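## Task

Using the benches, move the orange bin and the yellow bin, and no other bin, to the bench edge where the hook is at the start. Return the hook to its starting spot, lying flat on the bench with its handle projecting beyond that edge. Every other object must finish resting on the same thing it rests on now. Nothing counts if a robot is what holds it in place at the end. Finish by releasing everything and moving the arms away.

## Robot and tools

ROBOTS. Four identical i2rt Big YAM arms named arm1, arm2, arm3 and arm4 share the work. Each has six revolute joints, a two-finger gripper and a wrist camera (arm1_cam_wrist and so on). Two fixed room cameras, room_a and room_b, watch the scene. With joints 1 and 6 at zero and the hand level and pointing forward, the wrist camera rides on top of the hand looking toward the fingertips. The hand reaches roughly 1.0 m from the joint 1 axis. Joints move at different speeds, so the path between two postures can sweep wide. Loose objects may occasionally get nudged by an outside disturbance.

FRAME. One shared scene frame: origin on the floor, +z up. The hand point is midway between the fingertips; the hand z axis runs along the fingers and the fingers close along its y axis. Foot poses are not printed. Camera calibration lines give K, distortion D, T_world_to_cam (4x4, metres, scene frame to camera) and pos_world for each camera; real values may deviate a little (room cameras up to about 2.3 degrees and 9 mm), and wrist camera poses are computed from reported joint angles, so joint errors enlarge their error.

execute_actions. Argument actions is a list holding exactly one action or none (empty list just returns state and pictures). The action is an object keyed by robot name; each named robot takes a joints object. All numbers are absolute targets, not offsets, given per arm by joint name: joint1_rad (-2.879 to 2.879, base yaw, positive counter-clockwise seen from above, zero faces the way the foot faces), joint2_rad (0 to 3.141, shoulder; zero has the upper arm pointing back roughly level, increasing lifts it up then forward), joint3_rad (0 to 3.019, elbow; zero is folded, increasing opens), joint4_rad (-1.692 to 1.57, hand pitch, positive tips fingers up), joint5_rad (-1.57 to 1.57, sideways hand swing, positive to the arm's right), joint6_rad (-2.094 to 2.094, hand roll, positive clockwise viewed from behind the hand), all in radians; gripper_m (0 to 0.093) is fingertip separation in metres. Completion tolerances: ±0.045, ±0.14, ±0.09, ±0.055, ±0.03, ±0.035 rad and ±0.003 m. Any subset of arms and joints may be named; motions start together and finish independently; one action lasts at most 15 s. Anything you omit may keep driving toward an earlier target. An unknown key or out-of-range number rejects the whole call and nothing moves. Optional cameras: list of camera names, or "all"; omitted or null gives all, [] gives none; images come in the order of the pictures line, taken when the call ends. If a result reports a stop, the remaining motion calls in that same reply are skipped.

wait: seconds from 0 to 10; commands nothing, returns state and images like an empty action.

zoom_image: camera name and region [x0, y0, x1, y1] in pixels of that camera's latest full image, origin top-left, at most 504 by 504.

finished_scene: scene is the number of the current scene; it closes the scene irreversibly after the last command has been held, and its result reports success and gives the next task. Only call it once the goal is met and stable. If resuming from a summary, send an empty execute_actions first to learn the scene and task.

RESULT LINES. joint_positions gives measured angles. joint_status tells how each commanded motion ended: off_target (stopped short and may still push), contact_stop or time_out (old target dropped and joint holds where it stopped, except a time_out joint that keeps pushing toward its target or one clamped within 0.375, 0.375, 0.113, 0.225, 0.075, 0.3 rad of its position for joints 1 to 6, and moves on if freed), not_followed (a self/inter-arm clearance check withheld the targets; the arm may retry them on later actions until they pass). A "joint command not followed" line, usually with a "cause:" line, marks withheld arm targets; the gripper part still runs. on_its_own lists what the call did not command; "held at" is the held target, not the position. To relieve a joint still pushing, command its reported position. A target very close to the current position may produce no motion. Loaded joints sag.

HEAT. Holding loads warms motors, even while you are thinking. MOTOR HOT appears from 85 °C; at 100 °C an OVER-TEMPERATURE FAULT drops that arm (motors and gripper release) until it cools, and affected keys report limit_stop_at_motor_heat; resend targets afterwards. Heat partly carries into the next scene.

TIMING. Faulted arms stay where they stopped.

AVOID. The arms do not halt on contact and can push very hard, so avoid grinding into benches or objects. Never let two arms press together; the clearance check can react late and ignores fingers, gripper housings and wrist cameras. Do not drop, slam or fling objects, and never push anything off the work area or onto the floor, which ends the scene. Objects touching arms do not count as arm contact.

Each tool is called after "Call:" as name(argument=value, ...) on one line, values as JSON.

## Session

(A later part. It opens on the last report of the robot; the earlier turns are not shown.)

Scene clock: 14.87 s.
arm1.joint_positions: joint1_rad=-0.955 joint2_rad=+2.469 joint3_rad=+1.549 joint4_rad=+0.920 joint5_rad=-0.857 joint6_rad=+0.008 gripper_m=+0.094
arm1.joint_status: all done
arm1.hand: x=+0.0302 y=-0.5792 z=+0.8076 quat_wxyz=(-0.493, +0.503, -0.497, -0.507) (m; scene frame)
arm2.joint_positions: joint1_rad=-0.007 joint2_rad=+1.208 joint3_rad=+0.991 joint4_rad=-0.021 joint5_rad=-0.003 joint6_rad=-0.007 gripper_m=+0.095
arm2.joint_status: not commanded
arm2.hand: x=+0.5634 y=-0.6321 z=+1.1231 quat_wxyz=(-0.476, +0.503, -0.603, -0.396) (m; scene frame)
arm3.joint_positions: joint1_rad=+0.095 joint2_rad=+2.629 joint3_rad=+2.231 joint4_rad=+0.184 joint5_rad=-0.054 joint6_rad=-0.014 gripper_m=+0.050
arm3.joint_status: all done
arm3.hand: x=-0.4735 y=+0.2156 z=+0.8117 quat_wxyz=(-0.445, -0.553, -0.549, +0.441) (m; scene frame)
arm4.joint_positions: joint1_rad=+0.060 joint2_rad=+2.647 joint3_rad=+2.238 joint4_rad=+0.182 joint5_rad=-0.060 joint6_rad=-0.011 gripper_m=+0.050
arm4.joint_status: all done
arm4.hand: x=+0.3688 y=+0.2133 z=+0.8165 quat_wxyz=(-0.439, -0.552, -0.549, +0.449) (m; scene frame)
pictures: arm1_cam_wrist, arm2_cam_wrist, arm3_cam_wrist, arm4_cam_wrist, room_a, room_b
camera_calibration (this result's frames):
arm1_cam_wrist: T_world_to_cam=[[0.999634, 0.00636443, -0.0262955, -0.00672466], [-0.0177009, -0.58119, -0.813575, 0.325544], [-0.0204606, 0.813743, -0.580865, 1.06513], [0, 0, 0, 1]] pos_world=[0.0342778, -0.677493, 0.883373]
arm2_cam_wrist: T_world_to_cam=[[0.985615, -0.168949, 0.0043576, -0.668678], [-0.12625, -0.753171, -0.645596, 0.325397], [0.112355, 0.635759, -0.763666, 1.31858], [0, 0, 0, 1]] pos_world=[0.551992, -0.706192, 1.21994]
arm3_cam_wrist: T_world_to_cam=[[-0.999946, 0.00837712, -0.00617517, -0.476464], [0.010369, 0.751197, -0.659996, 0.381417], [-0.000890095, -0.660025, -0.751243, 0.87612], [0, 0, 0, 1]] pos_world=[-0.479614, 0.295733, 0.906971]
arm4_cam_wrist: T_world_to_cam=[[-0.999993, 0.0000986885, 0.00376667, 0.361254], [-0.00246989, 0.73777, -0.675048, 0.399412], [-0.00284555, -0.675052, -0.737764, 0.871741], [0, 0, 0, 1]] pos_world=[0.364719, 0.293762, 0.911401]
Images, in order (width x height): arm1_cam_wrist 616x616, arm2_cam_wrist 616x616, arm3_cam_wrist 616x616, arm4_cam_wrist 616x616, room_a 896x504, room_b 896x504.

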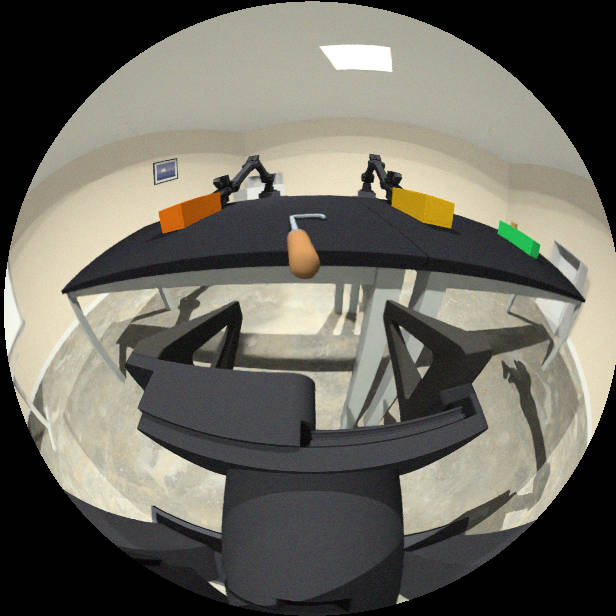

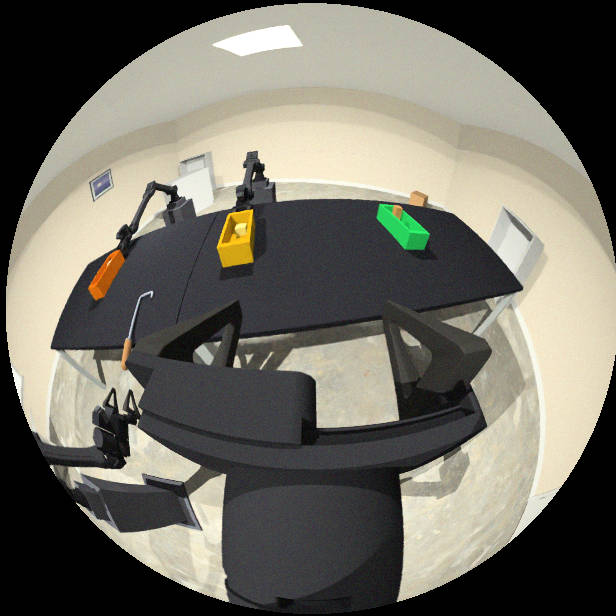

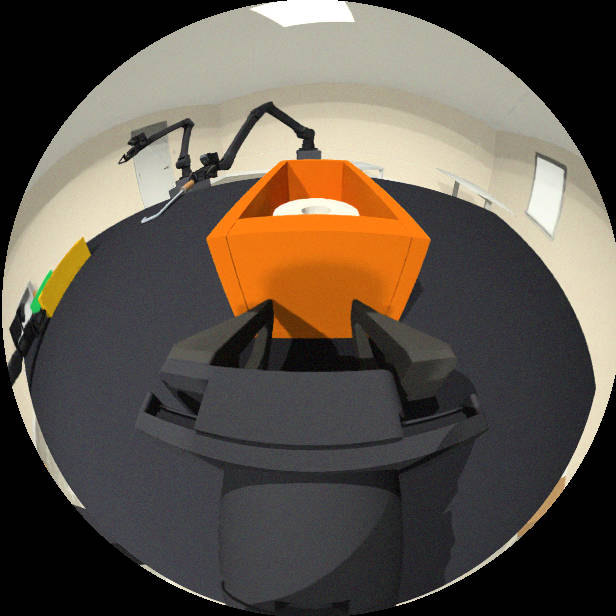

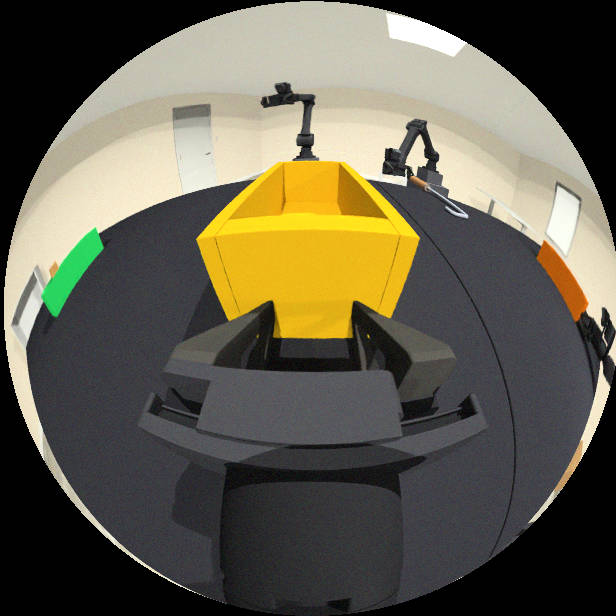

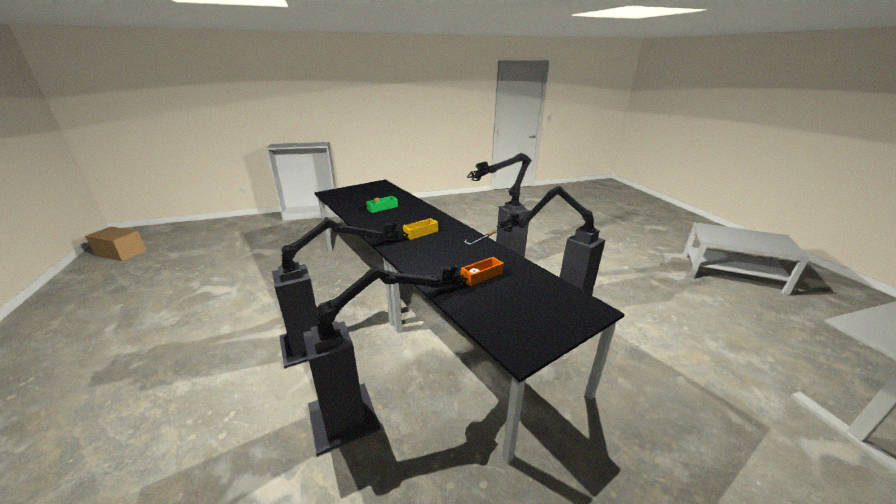

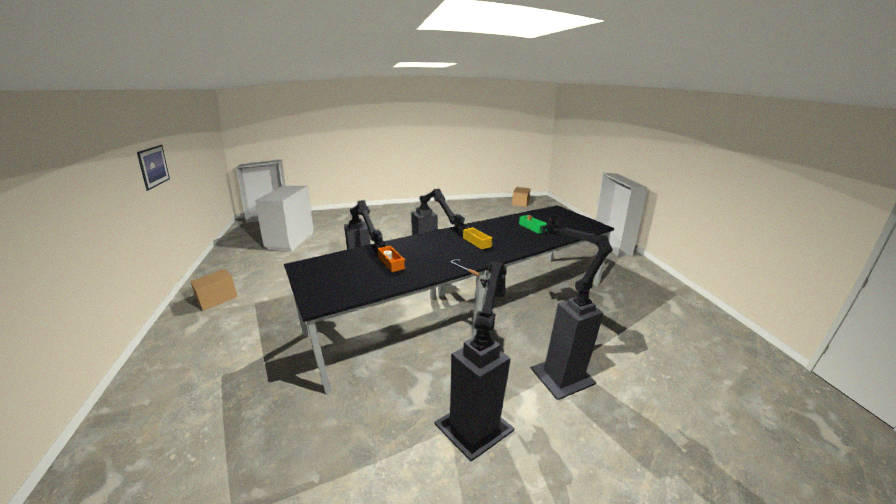

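Call:
execute_actions(actions=[{"arm3":{"joints":{"joint2_rad":2.3,"joint3_rad":1.88,"joint4_rad":0.37}},"arm4":{"joints":{"joint2_rad":2.3,"joint3_rad":1.88,"joint4_rad":0.37}},"arm1":{"joints":{"joint1_rad":-0.885,"joint2_rad":2.57,"joint3_rad":1.8,"joint4_rad":0.78,"joint5_rad":-0.88}}}], cameras=["arm1_cam_wrist","arm2_cam_wrist"])

Scene clock: 16.73 s.
arm1.joint_positions: joint1_rad=-0.879 joint2_rad=+2.574 joint3_rad=+1.754 joint4_rad=+0.791 joint5_rad=-0.877 joint6_rad=+0.008 gripper_m=+0.094
arm1.joint_status: all done
arm1.hand: x=+0.0106 y=-0.5105 z=+0.7904 quat_wxyz=(-0.458, +0.525, -0.483, -0.530) (m; scene frame)
arm2.joint_positions: joint1_rad=-0.007 joint2_rad=+1.208 joint3_rad=+0.991 joint4_rad=-0.021 joint5_rad=-0.003 joint6_rad=-0.007 gripper_m=+0.095
arm2.joint_status: not commanded
arm2.hand: x=+0.5634 y=-0.6321 z=+1.1231 quat_wxyz=(-0.476, +0.503, -0.603, -0.396) (m; scene frame)
arm3.joint_positions: joint1_rad=+0.095 joint2_rad=+2.267 joint3_rad=+1.881 joint4_rad=+0.358 joint5_rad=-0.054 joint6_rad=-0.014 gripper_m=+0.050
arm3.joint_status: all done
arm3.hand: x=-0.4718 y=+0.2762 z=+0.9817 quat_wxyz=(-0.491, -0.508, -0.508, +0.493) (m; scene frame)
arm4.joint_positions: joint1_rad=+0.060 joint2_rad=+2.274 joint3_rad=+1.882 joint4_rad=+0.364 joint5_rad=-0.060 joint6_rad=-0.011 gripper_m=+0.050
arm4.joint_status: all done
arm4.hand: x=+0.3751 y=+0.2754 z=+0.9951 quat_wxyz=(-0.488, -0.502, -0.506, +0.504) (m; scene frame)
pictures: arm1_cam_wrist, arm2_cam_wrist
camera_calibration (this result's frames):
arm1_cam_wrist: T_world_to_cam=[[0.993688, 0.101113, -0.0485802, 0.077986], [0.0215958, -0.597392, -0.801658, 0.333021], [-0.11008, 0.795549, -0.595805, 1.00227], [0, 0, 0, 1]] pos_world=[0.0256437, -0.606295, 0.867914]
arm2_cam_wrist: T_world_to_cam=[[0.985615, -0.168949, 0.0043576, -0.668678], [-0.12625, -0.753171, -0.645596, 0.325397], [0.112355, 0.635759, -0.763666, 1.31858], [0, 0, 0, 1]] pos_world=[0.551992, -0.706192, 1.21994]
Images, in order (width x height): arm1_cam_wrist 616x616, arm2_cam_wrist 616x616.

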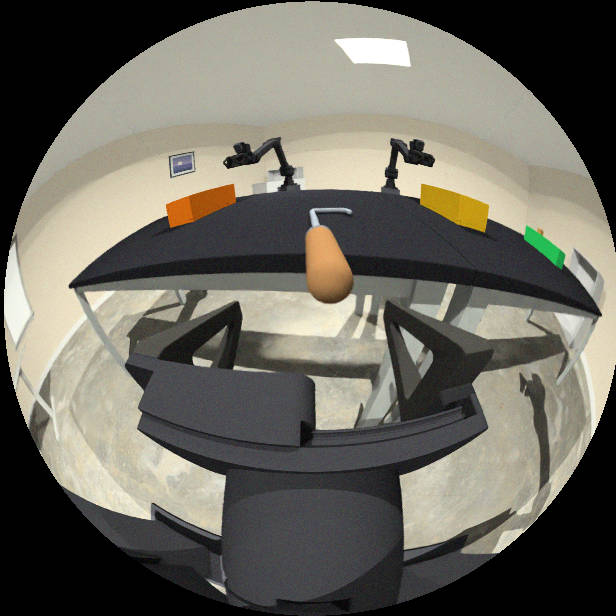

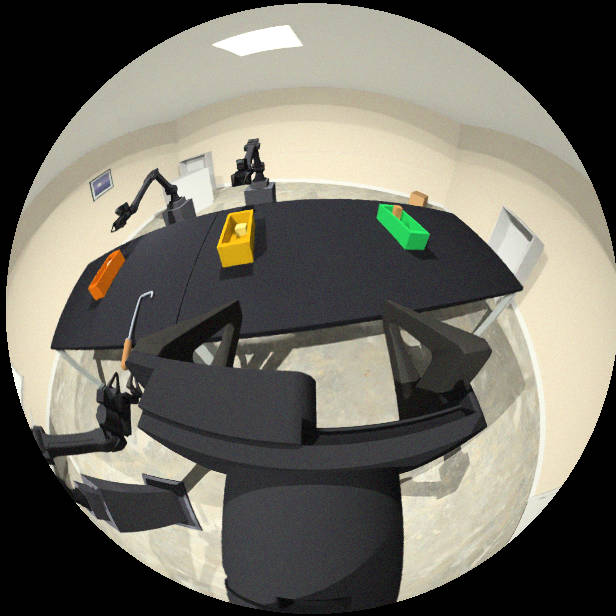

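Call:
execute_actions(actions=[{"arm3":{"joints":{"joint2_rad":1,"joint3_rad":1,"joint4_rad":0}},"arm4":{"joints":{"joint2_rad":1,"joint3_rad":1,"joint4_rad":0}},"arm1":{"joints":{"joint1_rad":-0.83,"joint2_rad":2.68,"joint3_rad":2.07,"joint4_rad":0.63,"joint5_rad":-0.83}}}], cameras=["arm1_cam_wrist","arm2_cam_wrist"])

Scene clock: 18.83 s.
arm1.joint_positions: joint1_rad=-0.830 joint2_rad=+2.686 joint3_rad=+2.023 joint4_rad=+0.640 joint5_rad=-0.833 joint6_rad=+0.008 gripper_m=+0.094
arm1.joint_status: all done
arm1.hand: x=+0.0198 y=-0.4459 z=+0.7944 quat_wxyz=(-0.459, +0.527, -0.480, -0.531) (m; scene frame)
arm2.joint_positions: joint1_rad=-0.007 joint2_rad=+1.208 joint3_rad=+0.991 joint4_rad=-0.021 joint5_rad=-0.003 joint6_rad=-0.007 gripper_m=+0.095
arm2.joint_status: not commanded
arm2.hand: x=+0.5634 y=-0.6321 z=+1.1231 quat_wxyz=(-0.476, +0.503, -0.603, -0.396) (m; scene frame)
arm3.joint_positions: joint1_rad=+0.095 joint2_rad=+1.001 joint3_rad=+1.004 joint4_rad=+0.014 joint5_rad=-0.054 joint6_rad=-0.014 gripper_m=+0.050
arm3.joint_status: all done
arm3.hand: x=-0.4509 y=+0.6886 z=+1.2476 quat_wxyz=(-0.501, -0.496, -0.497, +0.506) (m; scene frame)
arm4.joint_positions: joint1_rad=+0.060 joint2_rad=+0.993 joint3_rad=+1.006 joint4_rad=+0.013 joint5_rad=-0.060 joint6_rad=-0.011 gripper_m=+0.050
arm4.joint_status: all done
arm4.hand: x=+0.4086 y=+0.6953 z=+1.2630 quat_wxyz=(-0.500, -0.488, -0.493, +0.519) (m; scene frame)
pictures: arm1_cam_wrist, arm2_cam_wrist
camera_calibration (this result's frames):
arm1_cam_wrist: T_world_to_cam=[[0.99343, 0.105834, -0.0435359, 0.0606223], [0.0281195, -0.594515, -0.803593, 0.377326], [-0.11093, 0.797089, -0.593585, 0.953291], [0, 0, 0, 1]] pos_world=[0.0349144, -0.541948, 0.871715]
arm2_cam_wrist: T_world_to_cam=[[0.985615, -0.168949, 0.0043576, -0.668678], [-0.12625, -0.753171, -0.645596, 0.325397], [0.112355, 0.635759, -0.763666, 1.31858], [0, 0, 0, 1]] pos_world=[0.551992, -0.706192, 1.21994]
Images, in order (width x height): arm1_cam_wrist 616x616, arm2_cam_wrist 616x616.

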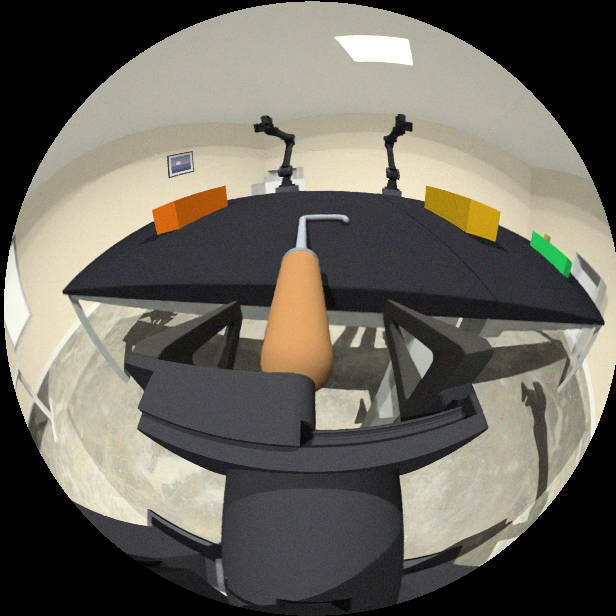

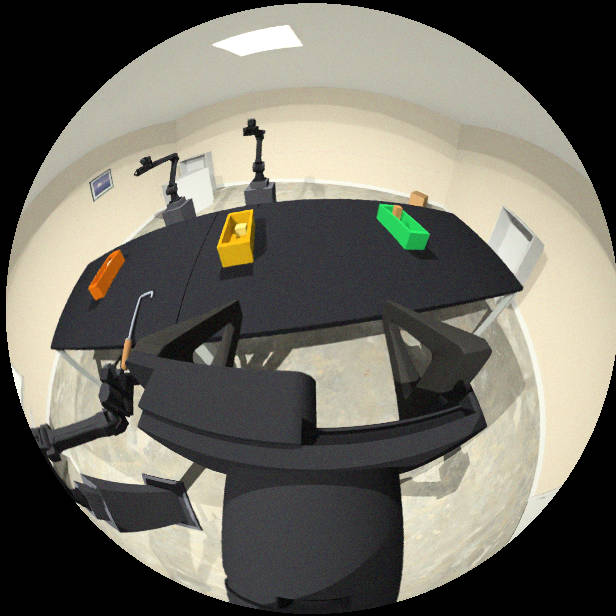

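Call:
execute_actions(actions=[{"arm1":{"joints":{"gripper_m":0.0}}}], cameras=[])

Call:
execute_actions(actions=[{"arm1":{"joints":{"joint2_rad":2.4}}}], cameras=["arm1_cam_wrist"])

Scene clock: 19.83 s.
arm1.joint_positions: joint1_rad=-0.830 joint2_rad=+2.686 joint3_rad=+2.023 joint4_rad=+0.640 joint5_rad=-0.831 joint6_rad=+0.008 gripper_m=+0.029
arm1.joint_status: gripper_m off_target (ended at +0.029, target +0.000)
arm1.hand: x=+0.0203 y=-0.4458 z=+0.7946 quat_wxyz=(-0.460, +0.526, -0.480, -0.530) (m; scene frame)
arm2.joint_positions: joint1_rad=-0.007 joint2_rad=+1.208 joint3_rad=+0.991 joint4_rad=-0.021 joint5_rad=-0.003 joint6_rad=-0.007 gripper_m=+0.095
arm2.joint_status: not commanded
arm2.hand: x=+0.5634 y=-0.6321 z=+1.1231 quat_wxyz=(-0.476, +0.503, -0.603, -0.396) (m; scene frame)
arm3.joint_positions: joint1_rad=+0.095 joint2_rad=+1.001 joint3_rad=+1.004 joint4_rad=+0.014 joint5_rad=-0.054 joint6_rad=-0.014 gripper_m=+0.050
arm3.joint_status: not commanded
arm3.hand: x=-0.4509 y=+0.6886 z=+1.2476 quat_wxyz=(-0.501, -0.496, -0.497, +0.506) (m; scene frame)
arm4.joint_positions: joint1_rad=+0.060 joint2_rad=+0.993 joint3_rad=+1.006 joint4_rad=+0.013 joint5_rad=-0.060 joint6_rad=-0.011 gripper_m=+0.050
arm4.joint_status: not commanded
arm4.hand: x=+0.4086 y=+0.6953 z=+1.2630 quat_wxyz=(-0.500, -0.488, -0.493, +0.519) (m; scene frame)
pictures: none
No camera images: the call's "cameras" was empty. Leave "cameras" out to get every camera's image.

Scene clock: 21.10 s.
arm1.joint_positions: joint1_rad=-0.830 joint2_rad=+2.398 joint3_rad=+2.023 joint4_rad=+0.615 joint5_rad=-0.831 joint6_rad=+0.006 gripper_m=+0.029
arm1.joint_status: all done
arm1.hand: x=+0.0228 y=-0.4430 z=+1.0400 quat_wxyz=(-0.550, +0.522, -0.384, -0.527) (m; scene frame)
arm2.joint_positions: joint1_rad=-0.007 joint2_rad=+1.208 joint3_rad=+0.991 joint4_rad=-0.021 joint5_rad=-0.003 joint6_rad=-0.007 gripper_m=+0.095
arm2.joint_status: not commanded
arm2.hand: x=+0.5634 y=-0.6321 z=+1.1231 quat_wxyz=(-0.476, +0.503, -0.603, -0.396) (m; scene frame)
arm3.joint_positions: joint1_rad=+0.095 joint2_rad=+1.001 joint3_rad=+1.004 joint4_rad=+0.014 joint5_rad=-0.054 joint6_rad=-0.014 gripper_m=+0.050
arm3.joint_status: not commanded
arm3.hand: x=-0.4509 y=+0.6886 z=+1.2476 quat_wxyz=(-0.501, -0.496, -0.497, +0.506) (m; scene frame)
arm4.joint_positions: joint1_rad=+0.060 joint2_rad=+0.993 joint3_rad=+1.006 joint4_rad=+0.013 joint5_rad=-0.060 joint6_rad=-0.011 gripper_m=+0.050
arm4.joint_status: not commanded
arm4.hand: x=+0.4086 y=+0.6953 z=+1.2630 quat_wxyz=(-0.500, -0.488, -0.493, +0.519) (m; scene frame)
pictures: arm1_cam_wrist
camera_calibration (this result's frames):
arm1_cam_wrist: T_world_to_cam=[[0.984356, 0.0927042, 0.149828, -0.138642], [0.175201, -0.425093, -0.888032, 0.735905], [-0.0186336, 0.90039, -0.434684, 0.975457], [0, 0, 0, 1]] pos_world=[0.0257182, -0.552611, 1.0983]
Images, in order (width x height): arm1_cam_wrist 616x616.

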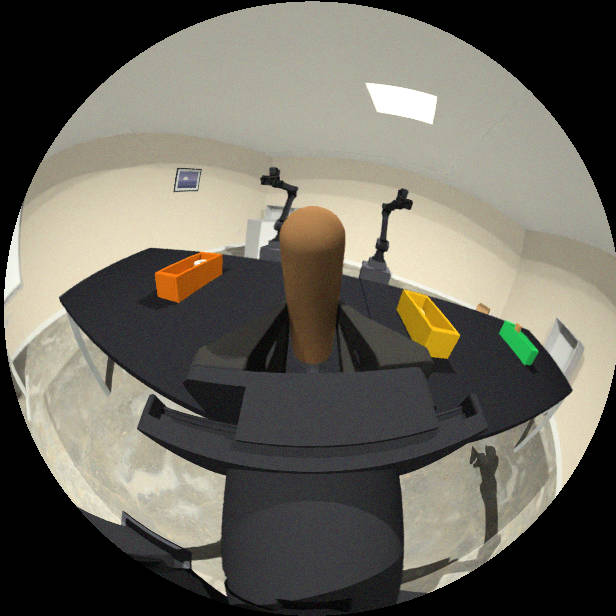

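Call:
execute_actions(actions=[], cameras=["arm2_cam_wrist","room_a","room_b"])

Call:
zoom_image(camera="room_a", region=[420, 160, 620, 290])

Scene clock: 21.30 s.
arm1.joint_positions: joint1_rad=-0.830 joint2_rad=+2.398 joint3_rad=+2.023 joint4_rad=+0.615 joint5_rad=-0.831 joint6_rad=+0.006 gripper_m=+0.029
arm1.joint_status: all done
arm1.hand: x=+0.0228 y=-0.4430 z=+1.0400 quat_wxyz=(-0.550, +0.522, -0.384, -0.527) (m; scene frame)
arm2.joint_positions: joint1_rad=-0.007 joint2_rad=+1.208 joint3_rad=+0.991 joint4_rad=-0.021 joint5_rad=-0.003 joint6_rad=-0.007 gripper_m=+0.095
arm2.joint_status: not commanded
arm2.hand: x=+0.5634 y=-0.6321 z=+1.1231 quat_wxyz=(-0.476, +0.503, -0.603, -0.396) (m; scene frame)
arm3.joint_positions: joint1_rad=+0.095 joint2_rad=+1.001 joint3_rad=+1.004 joint4_rad=+0.014 joint5_rad=-0.054 joint6_rad=-0.014 gripper_m=+0.050
arm3.joint_status: not commanded
arm3.hand: x=-0.4509 y=+0.6886 z=+1.2476 quat_wxyz=(-0.501, -0.496, -0.497, +0.506) (m; scene frame)
arm4.joint_positions: joint1_rad=+0.060 joint2_rad=+0.993 joint3_rad=+1.006 joint4_rad=+0.013 joint5_rad=-0.060 joint6_rad=-0.011 gripper_m=+0.050
arm4.joint_status: not commanded
arm4.hand: x=+0.4086 y=+0.6953 z=+1.2630 quat_wxyz=(-0.500, -0.488, -0.493, +0.519) (m; scene frame)
pictures: arm2_cam_wrist, room_a, room_b
camera_calibration (this result's frames):
arm2_cam_wrist: T_world_to_cam=[[0.985615, -0.168949, 0.0043576, -0.668678], [-0.12625, -0.753171, -0.645596, 0.325397], [0.112355, 0.635759, -0.763666, 1.31858], [0, 0, 0, 1]] pos_world=[0.551992, -0.706192, 1.21994]
Images, in order (width x height): arm2_cam_wrist 616x616, room_a 896x504, room_b 896x504.

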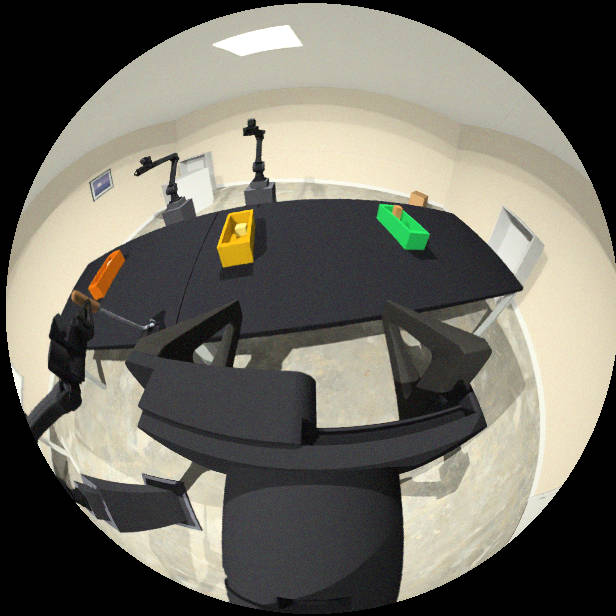

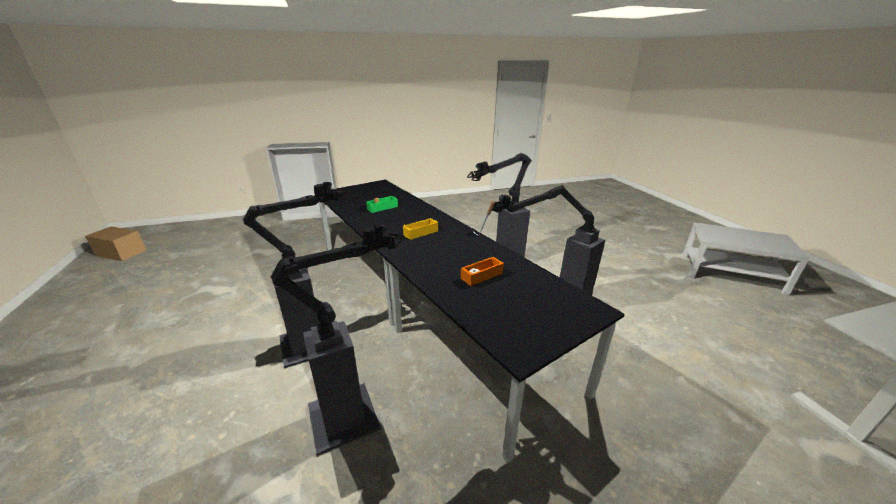

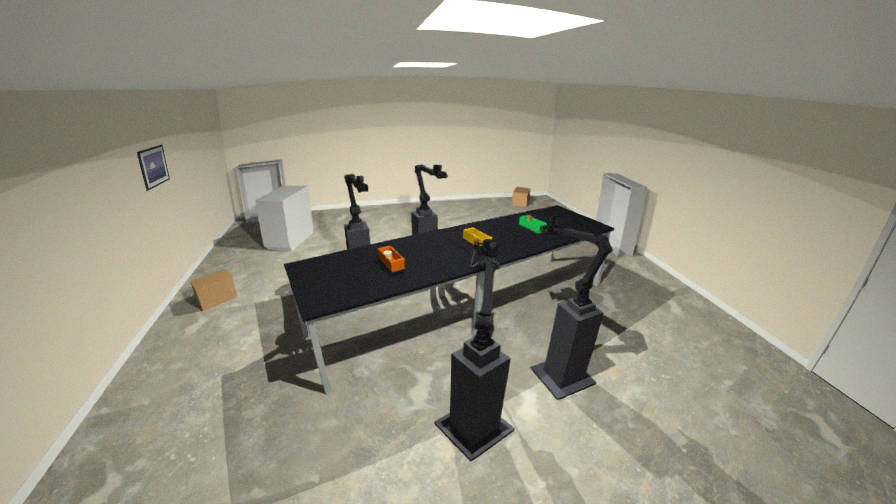

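Region (420, 160, 620, 290) of room_a's 896x504 image, scaled by 2.520, with more detail than that image has; it fills the top 328 rows of this view, and the rest is white.

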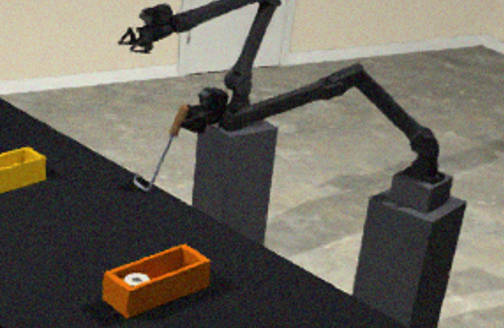

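Call:
execute_actions(actions=[{"arm1":{"joints":{"joint1_rad":-0.87,"joint2_rad":2.36,"joint3_rad":1.83,"joint4_rad":0.56,"joint5_rad":-0.86}}}], cameras=["arm2_cam_wrist","arm1_cam_wrist"])

Scene clock: 22.80 s.
arm1.joint_positions: joint1_rad=-0.879 joint2_rad=+2.347 joint3_rad=+1.841 joint4_rad=+0.577 joint5_rad=-0.856 joint6_rad=-0.009 gripper_m=+0.029
arm1.joint_status: all done
arm1.hand: x=+0.0357 y=-0.4877 z=+0.9791 quat_wxyz=(-0.503, +0.525, -0.448, -0.520) (m; scene frame)
arm2.joint_positions: joint1_rad=-0.007 joint2_rad=+1.208 joint3_rad=+0.991 joint4_rad=-0.021 joint5_rad=-0.003 joint6_rad=-0.007 gripper_m=+0.095
arm2.joint_status: not commanded
arm2.hand: x=+0.5634 y=-0.6321 z=+1.1231 quat_wxyz=(-0.476, +0.503, -0.603, -0.396) (m; scene frame)
arm3.joint_positions: joint1_rad=+0.095 joint2_rad=+1.001 joint3_rad=+1.004 joint4_rad=+0.014 joint5_rad=-0.054 joint6_rad=-0.014 gripper_m=+0.050
arm3.joint_status: not commanded
arm3.hand: x=-0.4509 y=+0.6886 z=+1.2476 quat_wxyz=(-0.501, -0.496, -0.497, +0.506) (m; scene frame)
arm4.joint_positions: joint1_rad=+0.060 joint2_rad=+0.993 joint3_rad=+1.006 joint4_rad=+0.013 joint5_rad=-0.060 joint6_rad=-0.011 gripper_m=+0.050
arm4.joint_status: not commanded
arm4.hand: x=+0.4086 y=+0.6953 z=+1.2630 quat_wxyz=(-0.500, -0.488, -0.493, +0.519) (m; scene frame)
pictures: arm1_cam_wrist, arm2_cam_wrist
camera_calibration (this result's frames):
arm1_cam_wrist: T_world_to_cam=[[0.99586, 0.0797694, 0.0435751, -0.040808], [0.0797816, -0.537399, -0.839546, 0.56172], [-0.0435529, 0.839547, -0.541538, 1.06532], [0, 0, 0, 1]] pos_world=[0.042222, -0.589264, 1.05028]
arm2_cam_wrist: T_world_to_cam=[[0.985615, -0.168949, 0.0043576, -0.668678], [-0.12625, -0.753171, -0.645596, 0.325397], [0.112355, 0.635759, -0.763666, 1.31858], [0, 0, 0, 1]] pos_world=[0.551992, -0.706192, 1.21994]
Images, in order (width x height): arm1_cam_wrist 616x616, arm2_cam_wrist 616x616.

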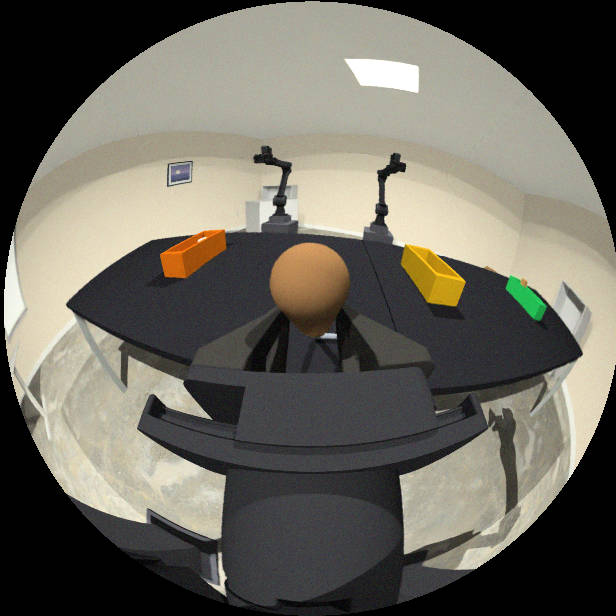

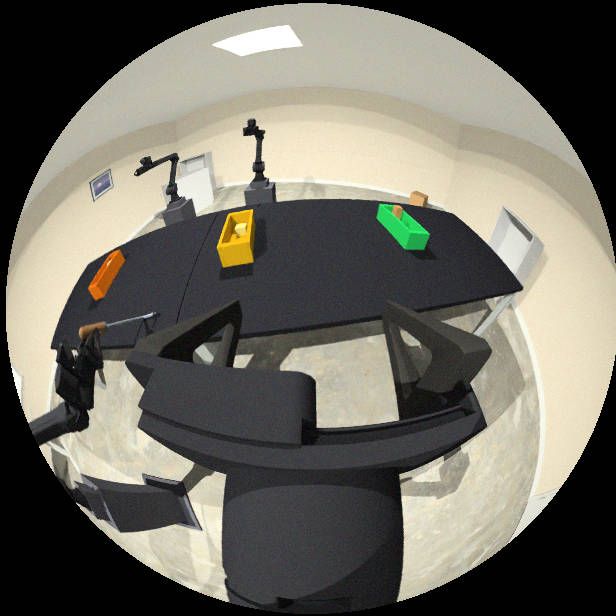

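Call:
execute_actions(actions=[{"arm1":{"joints":{"joint1_rad":-0.5,"joint2_rad":2.05,"joint3_rad":1.25,"joint4_rad":0.62,"joint5_rad":-0.4}}}], cameras=["room_a"])

Call:
execute_actions(actions=[{"arm1":{"joints":{"joint1_rad":-0.105,"joint2_rad":1.93,"joint3_rad":1.07,"joint4_rad":0.51,"joint5_rad":0}}}], cameras=["room_a","arm1_cam_wrist"])

Scene clock: 24.77 s.
arm1.joint_positions: joint1_rad=-0.503 joint2_rad=+2.052 joint3_rad=+1.252 joint4_rad=+0.613 joint5_rad=-0.403 joint6_rad=-0.016 gripper_m=+0.029
arm1.joint_status: all done
arm1.hand: x=-0.2409 y=-0.4745 z=+0.9161 quat_wxyz=(-0.437, +0.531, -0.550, -0.474) (m; scene frame)
arm2.joint_positions: joint1_rad=-0.007 joint2_rad=+1.208 joint3_rad=+0.991 joint4_rad=-0.021 joint5_rad=-0.003 joint6_rad=-0.007 gripper_m=+0.095
arm2.joint_status: not commanded
arm2.hand: x=+0.5634 y=-0.6321 z=+1.1231 quat_wxyz=(-0.476, +0.503, -0.603, -0.396) (m; scene frame)
arm3.joint_positions: joint1_rad=+0.095 joint2_rad=+1.001 joint3_rad=+1.004 joint4_rad=+0.014 joint5_rad=-0.054 joint6_rad=-0.014 gripper_m=+0.050
arm3.joint_status: not commanded
arm3.hand: x=-0.4509 y=+0.6886 z=+1.2476 quat_wxyz=(-0.501, -0.496, -0.497, +0.506) (m; scene frame)
arm4.joint_positions: joint1_rad=+0.060 joint2_rad=+0.993 joint3_rad=+1.006 joint4_rad=+0.013 joint5_rad=-0.060 joint6_rad=-0.011 gripper_m=+0.050
arm4.joint_status: not commanded
arm4.hand: x=+0.4086 y=+0.6953 z=+1.2630 quat_wxyz=(-0.500, -0.488, -0.493, +0.519) (m; scene frame)
pictures: room_a
Images, in order (width x height): room_a 896x504.

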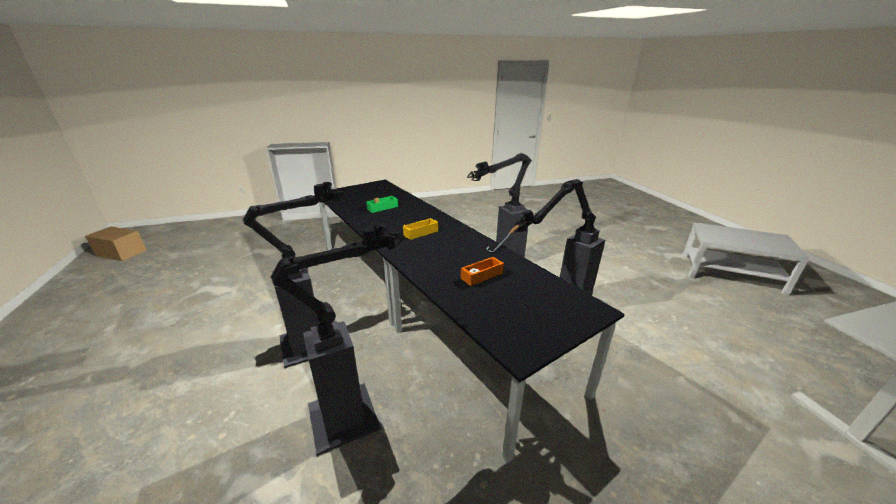

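Scene clock: 26.20 s.
arm1.joint_positions: joint1_rad=-0.093 joint2_rad=+1.943 joint3_rad=+1.083 joint4_rad=+0.524 joint5_rad=-0.007 joint6_rad=-0.012 gripper_m=+0.029
arm1.joint_status: all done
arm1.hand: x=-0.4790 y=-0.4919 z=+0.8861 quat_wxyz=(-0.405, +0.588, -0.565, -0.414) (m; scene frame)
arm2.joint_positions: joint1_rad=-0.007 joint2_rad=+1.208 joint3_rad=+0.991 joint4_rad=-0.021 joint5_rad=-0.003 joint6_rad=-0.007 gripper_m=+0.095
arm2.joint_status: not commanded
arm2.hand: x=+0.5634 y=-0.6321 z=+1.1231 quat_wxyz=(-0.476, +0.503, -0.603, -0.396) (m; scene frame)
arm3.joint_positions: joint1_rad=+0.095 joint2_rad=+1.001 joint3_rad=+1.004 joint4_rad=+0.014 joint5_rad=-0.054 joint6_rad=-0.014 gripper_m=+0.050
arm3.joint_status: not commanded
arm3.hand: x=-0.4509 y=+0.6886 z=+1.2476 quat_wxyz=(-0.501, -0.496, -0.497, +0.506) (m; scene frame)
arm4.joint_positions: joint1_rad=+0.060 joint2_rad=+0.993 joint3_rad=+1.006 joint4_rad=+0.013 joint5_rad=-0.060 joint6_rad=-0.011 gripper_m=+0.050
arm4.joint_status: not commanded
arm4.hand: x=+0.4086 y=+0.6953 z=+1.2630 quat_wxyz=(-0.500, -0.488, -0.493, +0.519) (m; scene frame)
pictures: arm1_cam_wrist, room_a
camera_calibration (this result's frames):
arm1_cam_wrist: T_world_to_cam=[[0.99987, 0.0156596, -0.00388082, 0.488586], [0.0105478, -0.816525, -0.577213, 0.119519], [-0.0122077, 0.577097, -0.816584, 1.12573], [0, 0, 0, 1]] pos_world=[-0.476041, -0.559715, 0.990136]
Images, in order (width x height): arm1_cam_wrist 616x616, room_a 896x504.

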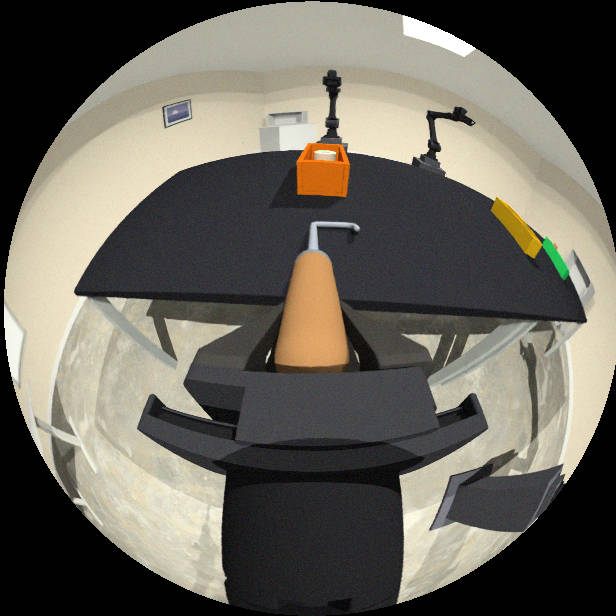

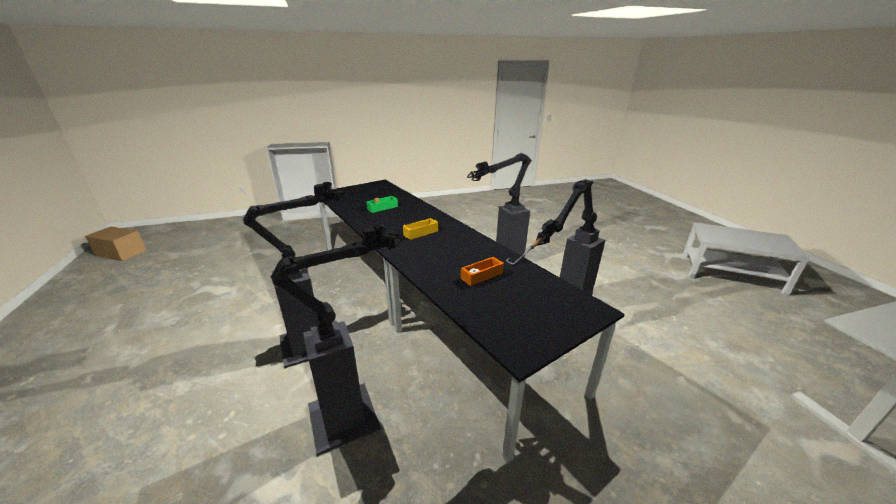

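Call:
execute_actions(actions=[{"arm1":{"joints":{"joint4_rad":0.63,"joint6_rad":0.7}}}], cameras=["arm1_cam_wrist"])

Call:
execute_actions(actions=[{"arm1":{"joints":{"joint4_rad":0.69,"joint6_rad":1.57}}}], cameras=["room_a","arm1_cam_wrist"])

Scene clock: 28.33 s.
arm1.joint_positions: joint1_rad=-0.098 joint2_rad=+1.943 joint3_rad=+1.070 joint4_rad=+0.608 joint5_rad=+0.003 joint6_rad=+0.674 gripper_m=+0.029
arm1.joint_status: all done
arm1.hand: x=-0.4743 y=-0.4907 z=+0.8991 quat_wxyz=(-0.259, +0.350, -0.713, -0.549) (m; scene frame)
arm2.joint_positions: joint1_rad=-0.007 joint2_rad=+1.208 joint3_rad=+0.991 joint4_rad=-0.021 joint5_rad=-0.003 joint6_rad=-0.007 gripper_m=+0.095
arm2.joint_status: not commanded
arm2.hand: x=+0.5634 y=-0.6321 z=+1.1231 quat_wxyz=(-0.476, +0.503, -0.603, -0.396) (m; scene frame)
arm3.joint_positions: joint1_rad=+0.095 joint2_rad=+1.001 joint3_rad=+1.004 joint4_rad=+0.014 joint5_rad=-0.054 joint6_rad=-0.014 gripper_m=+0.050
arm3.joint_status: not commanded
arm3.hand: x=-0.4509 y=+0.6886 z=+1.2476 quat_wxyz=(-0.501, -0.496, -0.497, +0.506) (m; scene frame)
arm4.joint_positions: joint1_rad=+0.060 joint2_rad=+0.993 joint3_rad=+1.006 joint4_rad=+0.013 joint5_rad=-0.060 joint6_rad=-0.011 gripper_m=+0.050
arm4.joint_status: not commanded
arm4.hand: x=+0.4086 y=+0.6953 z=+1.2630 quat_wxyz=(-0.500, -0.488, -0.493, +0.519) (m; scene frame)
pictures: arm1_cam_wrist
camera_calibration (this result's frames):
arm1_cam_wrist: T_world_to_cam=[[0.773167, -0.167497, -0.611684, 0.833021], [-0.513157, -0.731979, -0.448192, -0.194962], [-0.372669, 0.660417, -0.651895, 0.857551], [0, 0, 0, 1]] pos_world=[-0.424527, -0.569521, 0.981198]
Images, in order (width x height): arm1_cam_wrist 616x616.

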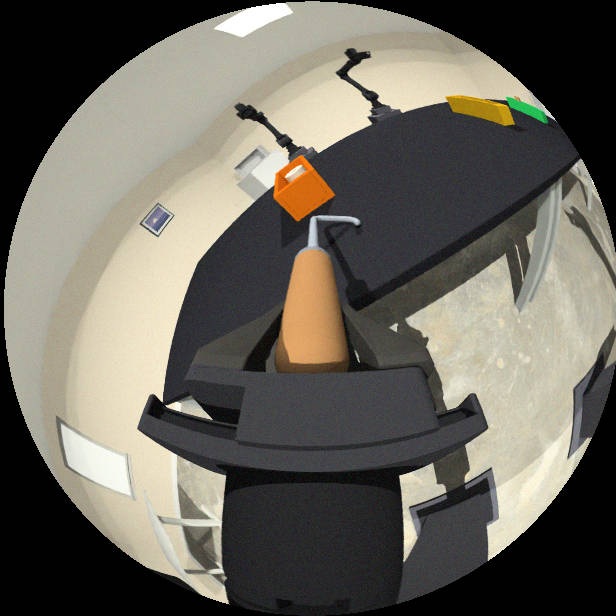

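Scene clock: 30.13 s.
arm1.joint_positions: joint1_rad=-0.098 joint2_rad=+1.943 joint3_rad=+1.070 joint4_rad=+0.670 joint5_rad=+0.004 joint6_rad=+1.555 gripper_m=+0.029
arm1.joint_status: all done
arm1.hand: x=-0.4743 y=-0.4871 z=+0.9139 quat_wxyz=(-0.001, +0.012, -0.775, -0.632) (m; scene frame)
arm2.joint_positions: joint1_rad=-0.007 joint2_rad=+1.208 joint3_rad=+0.991 joint4_rad=-0.021 joint5_rad=-0.003 joint6_rad=-0.007 gripper_m=+0.095
arm2.joint_status: not commanded
arm2.hand: x=+0.5634 y=-0.6321 z=+1.1231 quat_wxyz=(-0.476, +0.503, -0.603, -0.396) (m; scene frame)
arm3.joint_positions: joint1_rad=+0.095 joint2_rad=+1.001 joint3_rad=+1.004 joint4_rad=+0.014 joint5_rad=-0.054 joint6_rad=-0.014 gripper_m=+0.050
arm3.joint_status: not commanded
arm3.hand: x=-0.4509 y=+0.6886 z=+1.2476 quat_wxyz=(-0.501, -0.496, -0.497, +0.506) (m; scene frame)
arm4.joint_positions: joint1_rad=+0.060 joint2_rad=+0.993 joint3_rad=+1.006 joint4_rad=+0.013 joint5_rad=-0.060 joint6_rad=-0.011 gripper_m=+0.050
arm4.joint_status: not commanded
arm4.hand: x=+0.4086 y=+0.6953 z=+1.2630 quat_wxyz=(-0.500, -0.488, -0.493, +0.519) (m; scene frame)
pictures: arm1_cam_wrist, room_a
camera_calibration (this result's frames):
arm1_cam_wrist: T_world_to_cam=[[0.00236514, -0.214512, -0.976719, 0.78778], [-0.805202, -0.579602, 0.125345, -0.774192], [-0.592996, 0.786159, -0.174096, 0.384933], [0, 0, 0, 1]] pos_world=[-0.396981, -0.582354, 0.933495]
Images, in order (width x height): arm1_cam_wrist 616x616, room_a 896x504.

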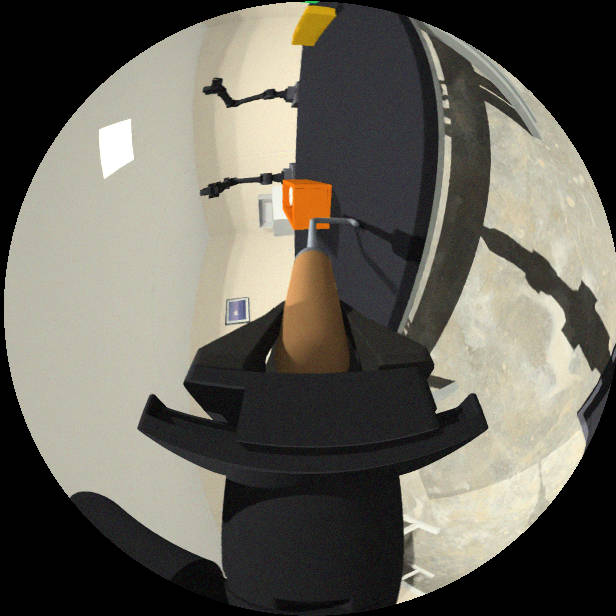

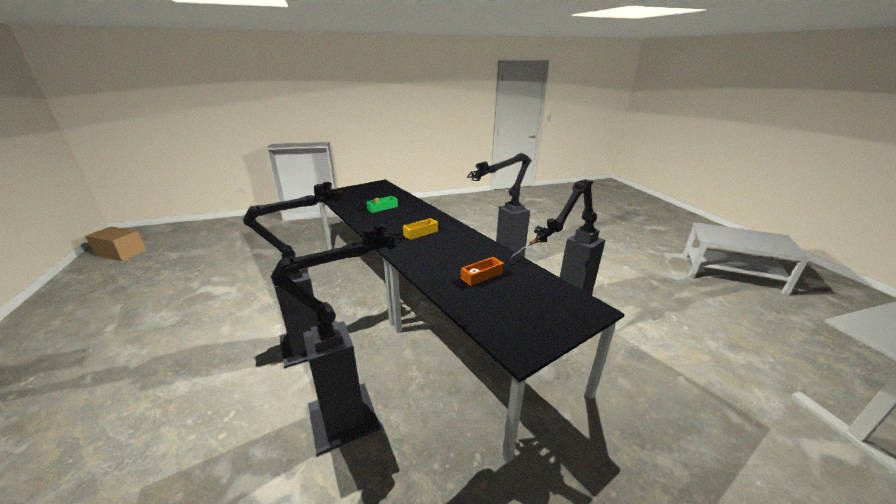

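Call:
execute_actions(actions=[{"arm1":{"joints":{"joint1_rad":-0.11,"joint2_rad":1.8,"joint3_rad":1.2,"joint4_rad":0.55}}}], cameras=[])

Call:
execute_actions(actions=[{"arm1":{"joints":{"joint2_rad":2.17,"joint3_rad":1.8,"joint4_rad":0.35}}}], cameras=["room_a","arm1_cam_wrist","arm3_cam_wrist"])

Scene clock: 31.60 s.
arm1.joint_positions: joint1_rad=-0.101 joint2_rad=+1.843 joint3_rad=+1.122 joint4_rad=+0.530 joint5_rad=+0.003 joint6_rad=+1.560 gripper_m=+0.029
arm1.joint_status: all done
arm1.hand: x=-0.4724 y=-0.4786 z=+0.9765 quat_wxyz=(+0.000, +0.009, -0.771, -0.637) (m; scene frame)
arm2.joint_positions: joint1_rad=-0.007 joint2_rad=+1.208 joint3_rad=+0.991 joint4_rad=-0.021 joint5_rad=-0.003 joint6_rad=-0.007 gripper_m=+0.095
arm2.joint_status: not commanded
arm2.hand: x=+0.5634 y=-0.6321 z=+1.1231 quat_wxyz=(-0.476, +0.503, -0.603, -0.396) (m; scene frame)
arm3.joint_positions: joint1_rad=+0.095 joint2_rad=+1.001 joint3_rad=+1.004 joint4_rad=+0.014 joint5_rad=-0.054 joint6_rad=-0.014 gripper_m=+0.050
arm3.joint_status: not commanded
arm3.hand: x=-0.4509 y=+0.6886 z=+1.2476 quat_wxyz=(-0.501, -0.496, -0.497, +0.506) (m; scene frame)
arm4.joint_positions: joint1_rad=+0.060 joint2_rad=+0.993 joint3_rad=+1.006 joint4_rad=+0.013 joint5_rad=-0.060 joint6_rad=-0.011 gripper_m=+0.050
arm4.joint_status: not commanded
arm4.hand: x=+0.4086 y=+0.6953 z=+1.2630 quat_wxyz=(-0.500, -0.488, -0.493, +0.519) (m; scene frame)
pictures: none
No camera images: the call's "cameras" was empty. Leave "cameras" out to get every camera's image.

Scene clock: 34.23 s.
arm1.joint_positions: joint1_rad=-0.101 joint2_rad=+2.216 joint3_rad=+1.699 joint4_rad=+0.324 joint5_rad=+0.002 joint6_rad=+1.562 gripper_m=+0.029
arm1.joint_status: joint3_rad time_out (moved +0.577 of +0.678); the others done
arm1.on_its_own: joint3_rad reads +1.699 and still pushes toward +1.800 since a time_out
arm1.hand: x=-0.4751 y=-0.3190 z=+0.9541 quat_wxyz=(+0.001, +0.009, -0.772, -0.636) (m; scene frame)
arm2.joint_positions: joint1_rad=-0.007 joint2_rad=+1.208 joint3_rad=+0.991 joint4_rad=-0.021 joint5_rad=-0.003 joint6_rad=-0.007 gripper_m=+0.095
arm2.joint_status: not commanded
arm2.hand: x=+0.5634 y=-0.6321 z=+1.1231 quat_wxyz=(-0.476, +0.503, -0.603, -0.396) (m; scene frame)
arm3.joint_positions: joint1_rad=+0.095 joint2_rad=+1.001 joint3_rad=+1.004 joint4_rad=+0.014 joint5_rad=-0.054 joint6_rad=-0.014 gripper_m=+0.050
arm3.joint_status: not commanded
arm3.hand: x=-0.4509 y=+0.6886 z=+1.2476 quat_wxyz=(-0.501, -0.496, -0.497, +0.506) (m; scene frame)
arm4.joint_positions: joint1_rad=+0.060 joint2_rad=+0.993 joint3_rad=+1.006 joint4_rad=+0.013 joint5_rad=-0.060 joint6_rad=-0.011 gripper_m=+0.050
arm4.joint_status: not commanded
arm4.hand: x=+0.4086 y=+0.6953 z=+1.2630 quat_wxyz=(-0.500, -0.488, -0.493, +0.519) (m; scene frame)
pictures: arm1_cam_wrist, arm3_cam_wrist, room_a
camera_calibration (this result's frames):
arm1_cam_wrist: T_world_to_cam=[[-0.00567217, -0.204544, -0.978841, 0.86447], [-0.805752, -0.578779, 0.125614, -0.682677], [-0.592226, 0.789415, -0.161529, 0.248638], [0, 0, 0, 1]] pos_world=[-0.397915, -0.414576, 0.972094]
arm3_cam_wrist: T_world_to_cam=[[-0.999932, 0.010584, 0.00485451, -0.470428], [0.00219266, 0.580595, -0.81419, 0.61979], [-0.0114359, -0.814124, -0.580578, 1.40427], [0, 0, 0, 1]] pos_world=[-0.455697, 0.788382, 1.3222]
Images, in order (width x height): arm1_cam_wrist 616x616, arm3_cam_wrist 616x616, room_a 896x504.

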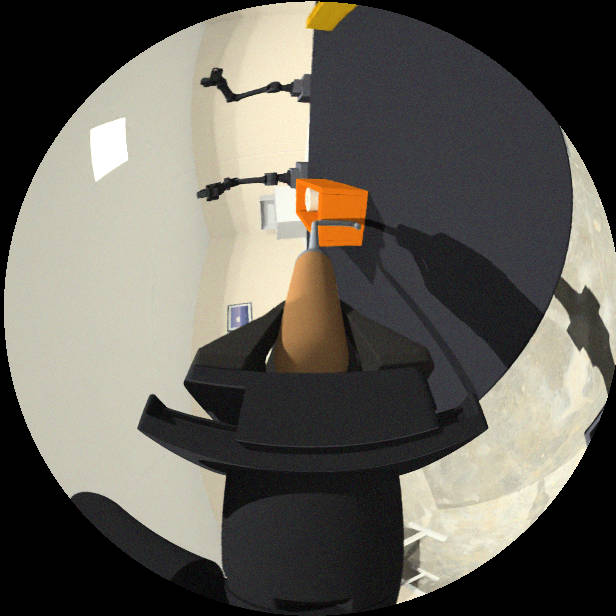

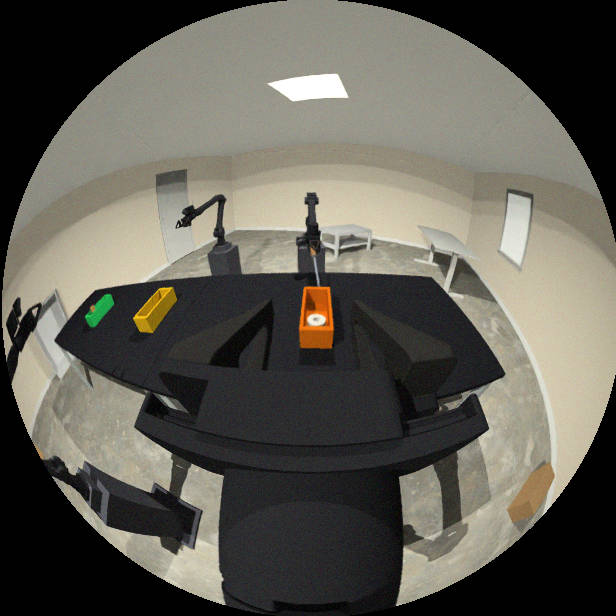

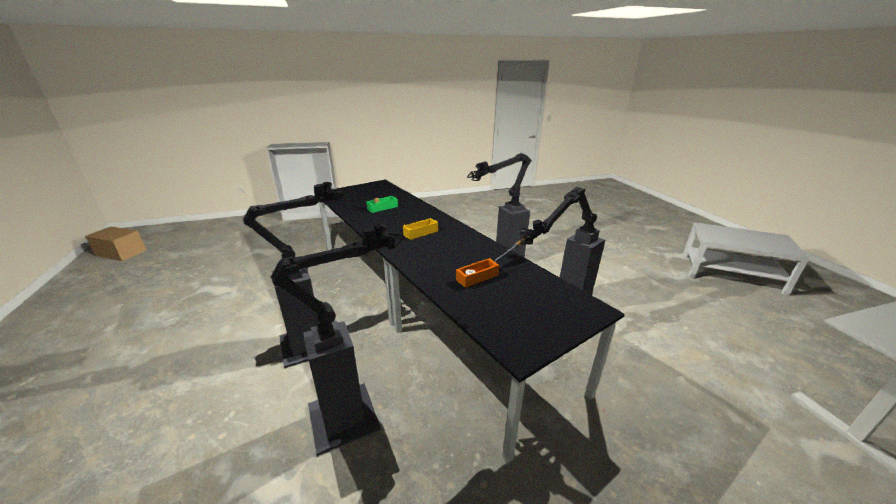

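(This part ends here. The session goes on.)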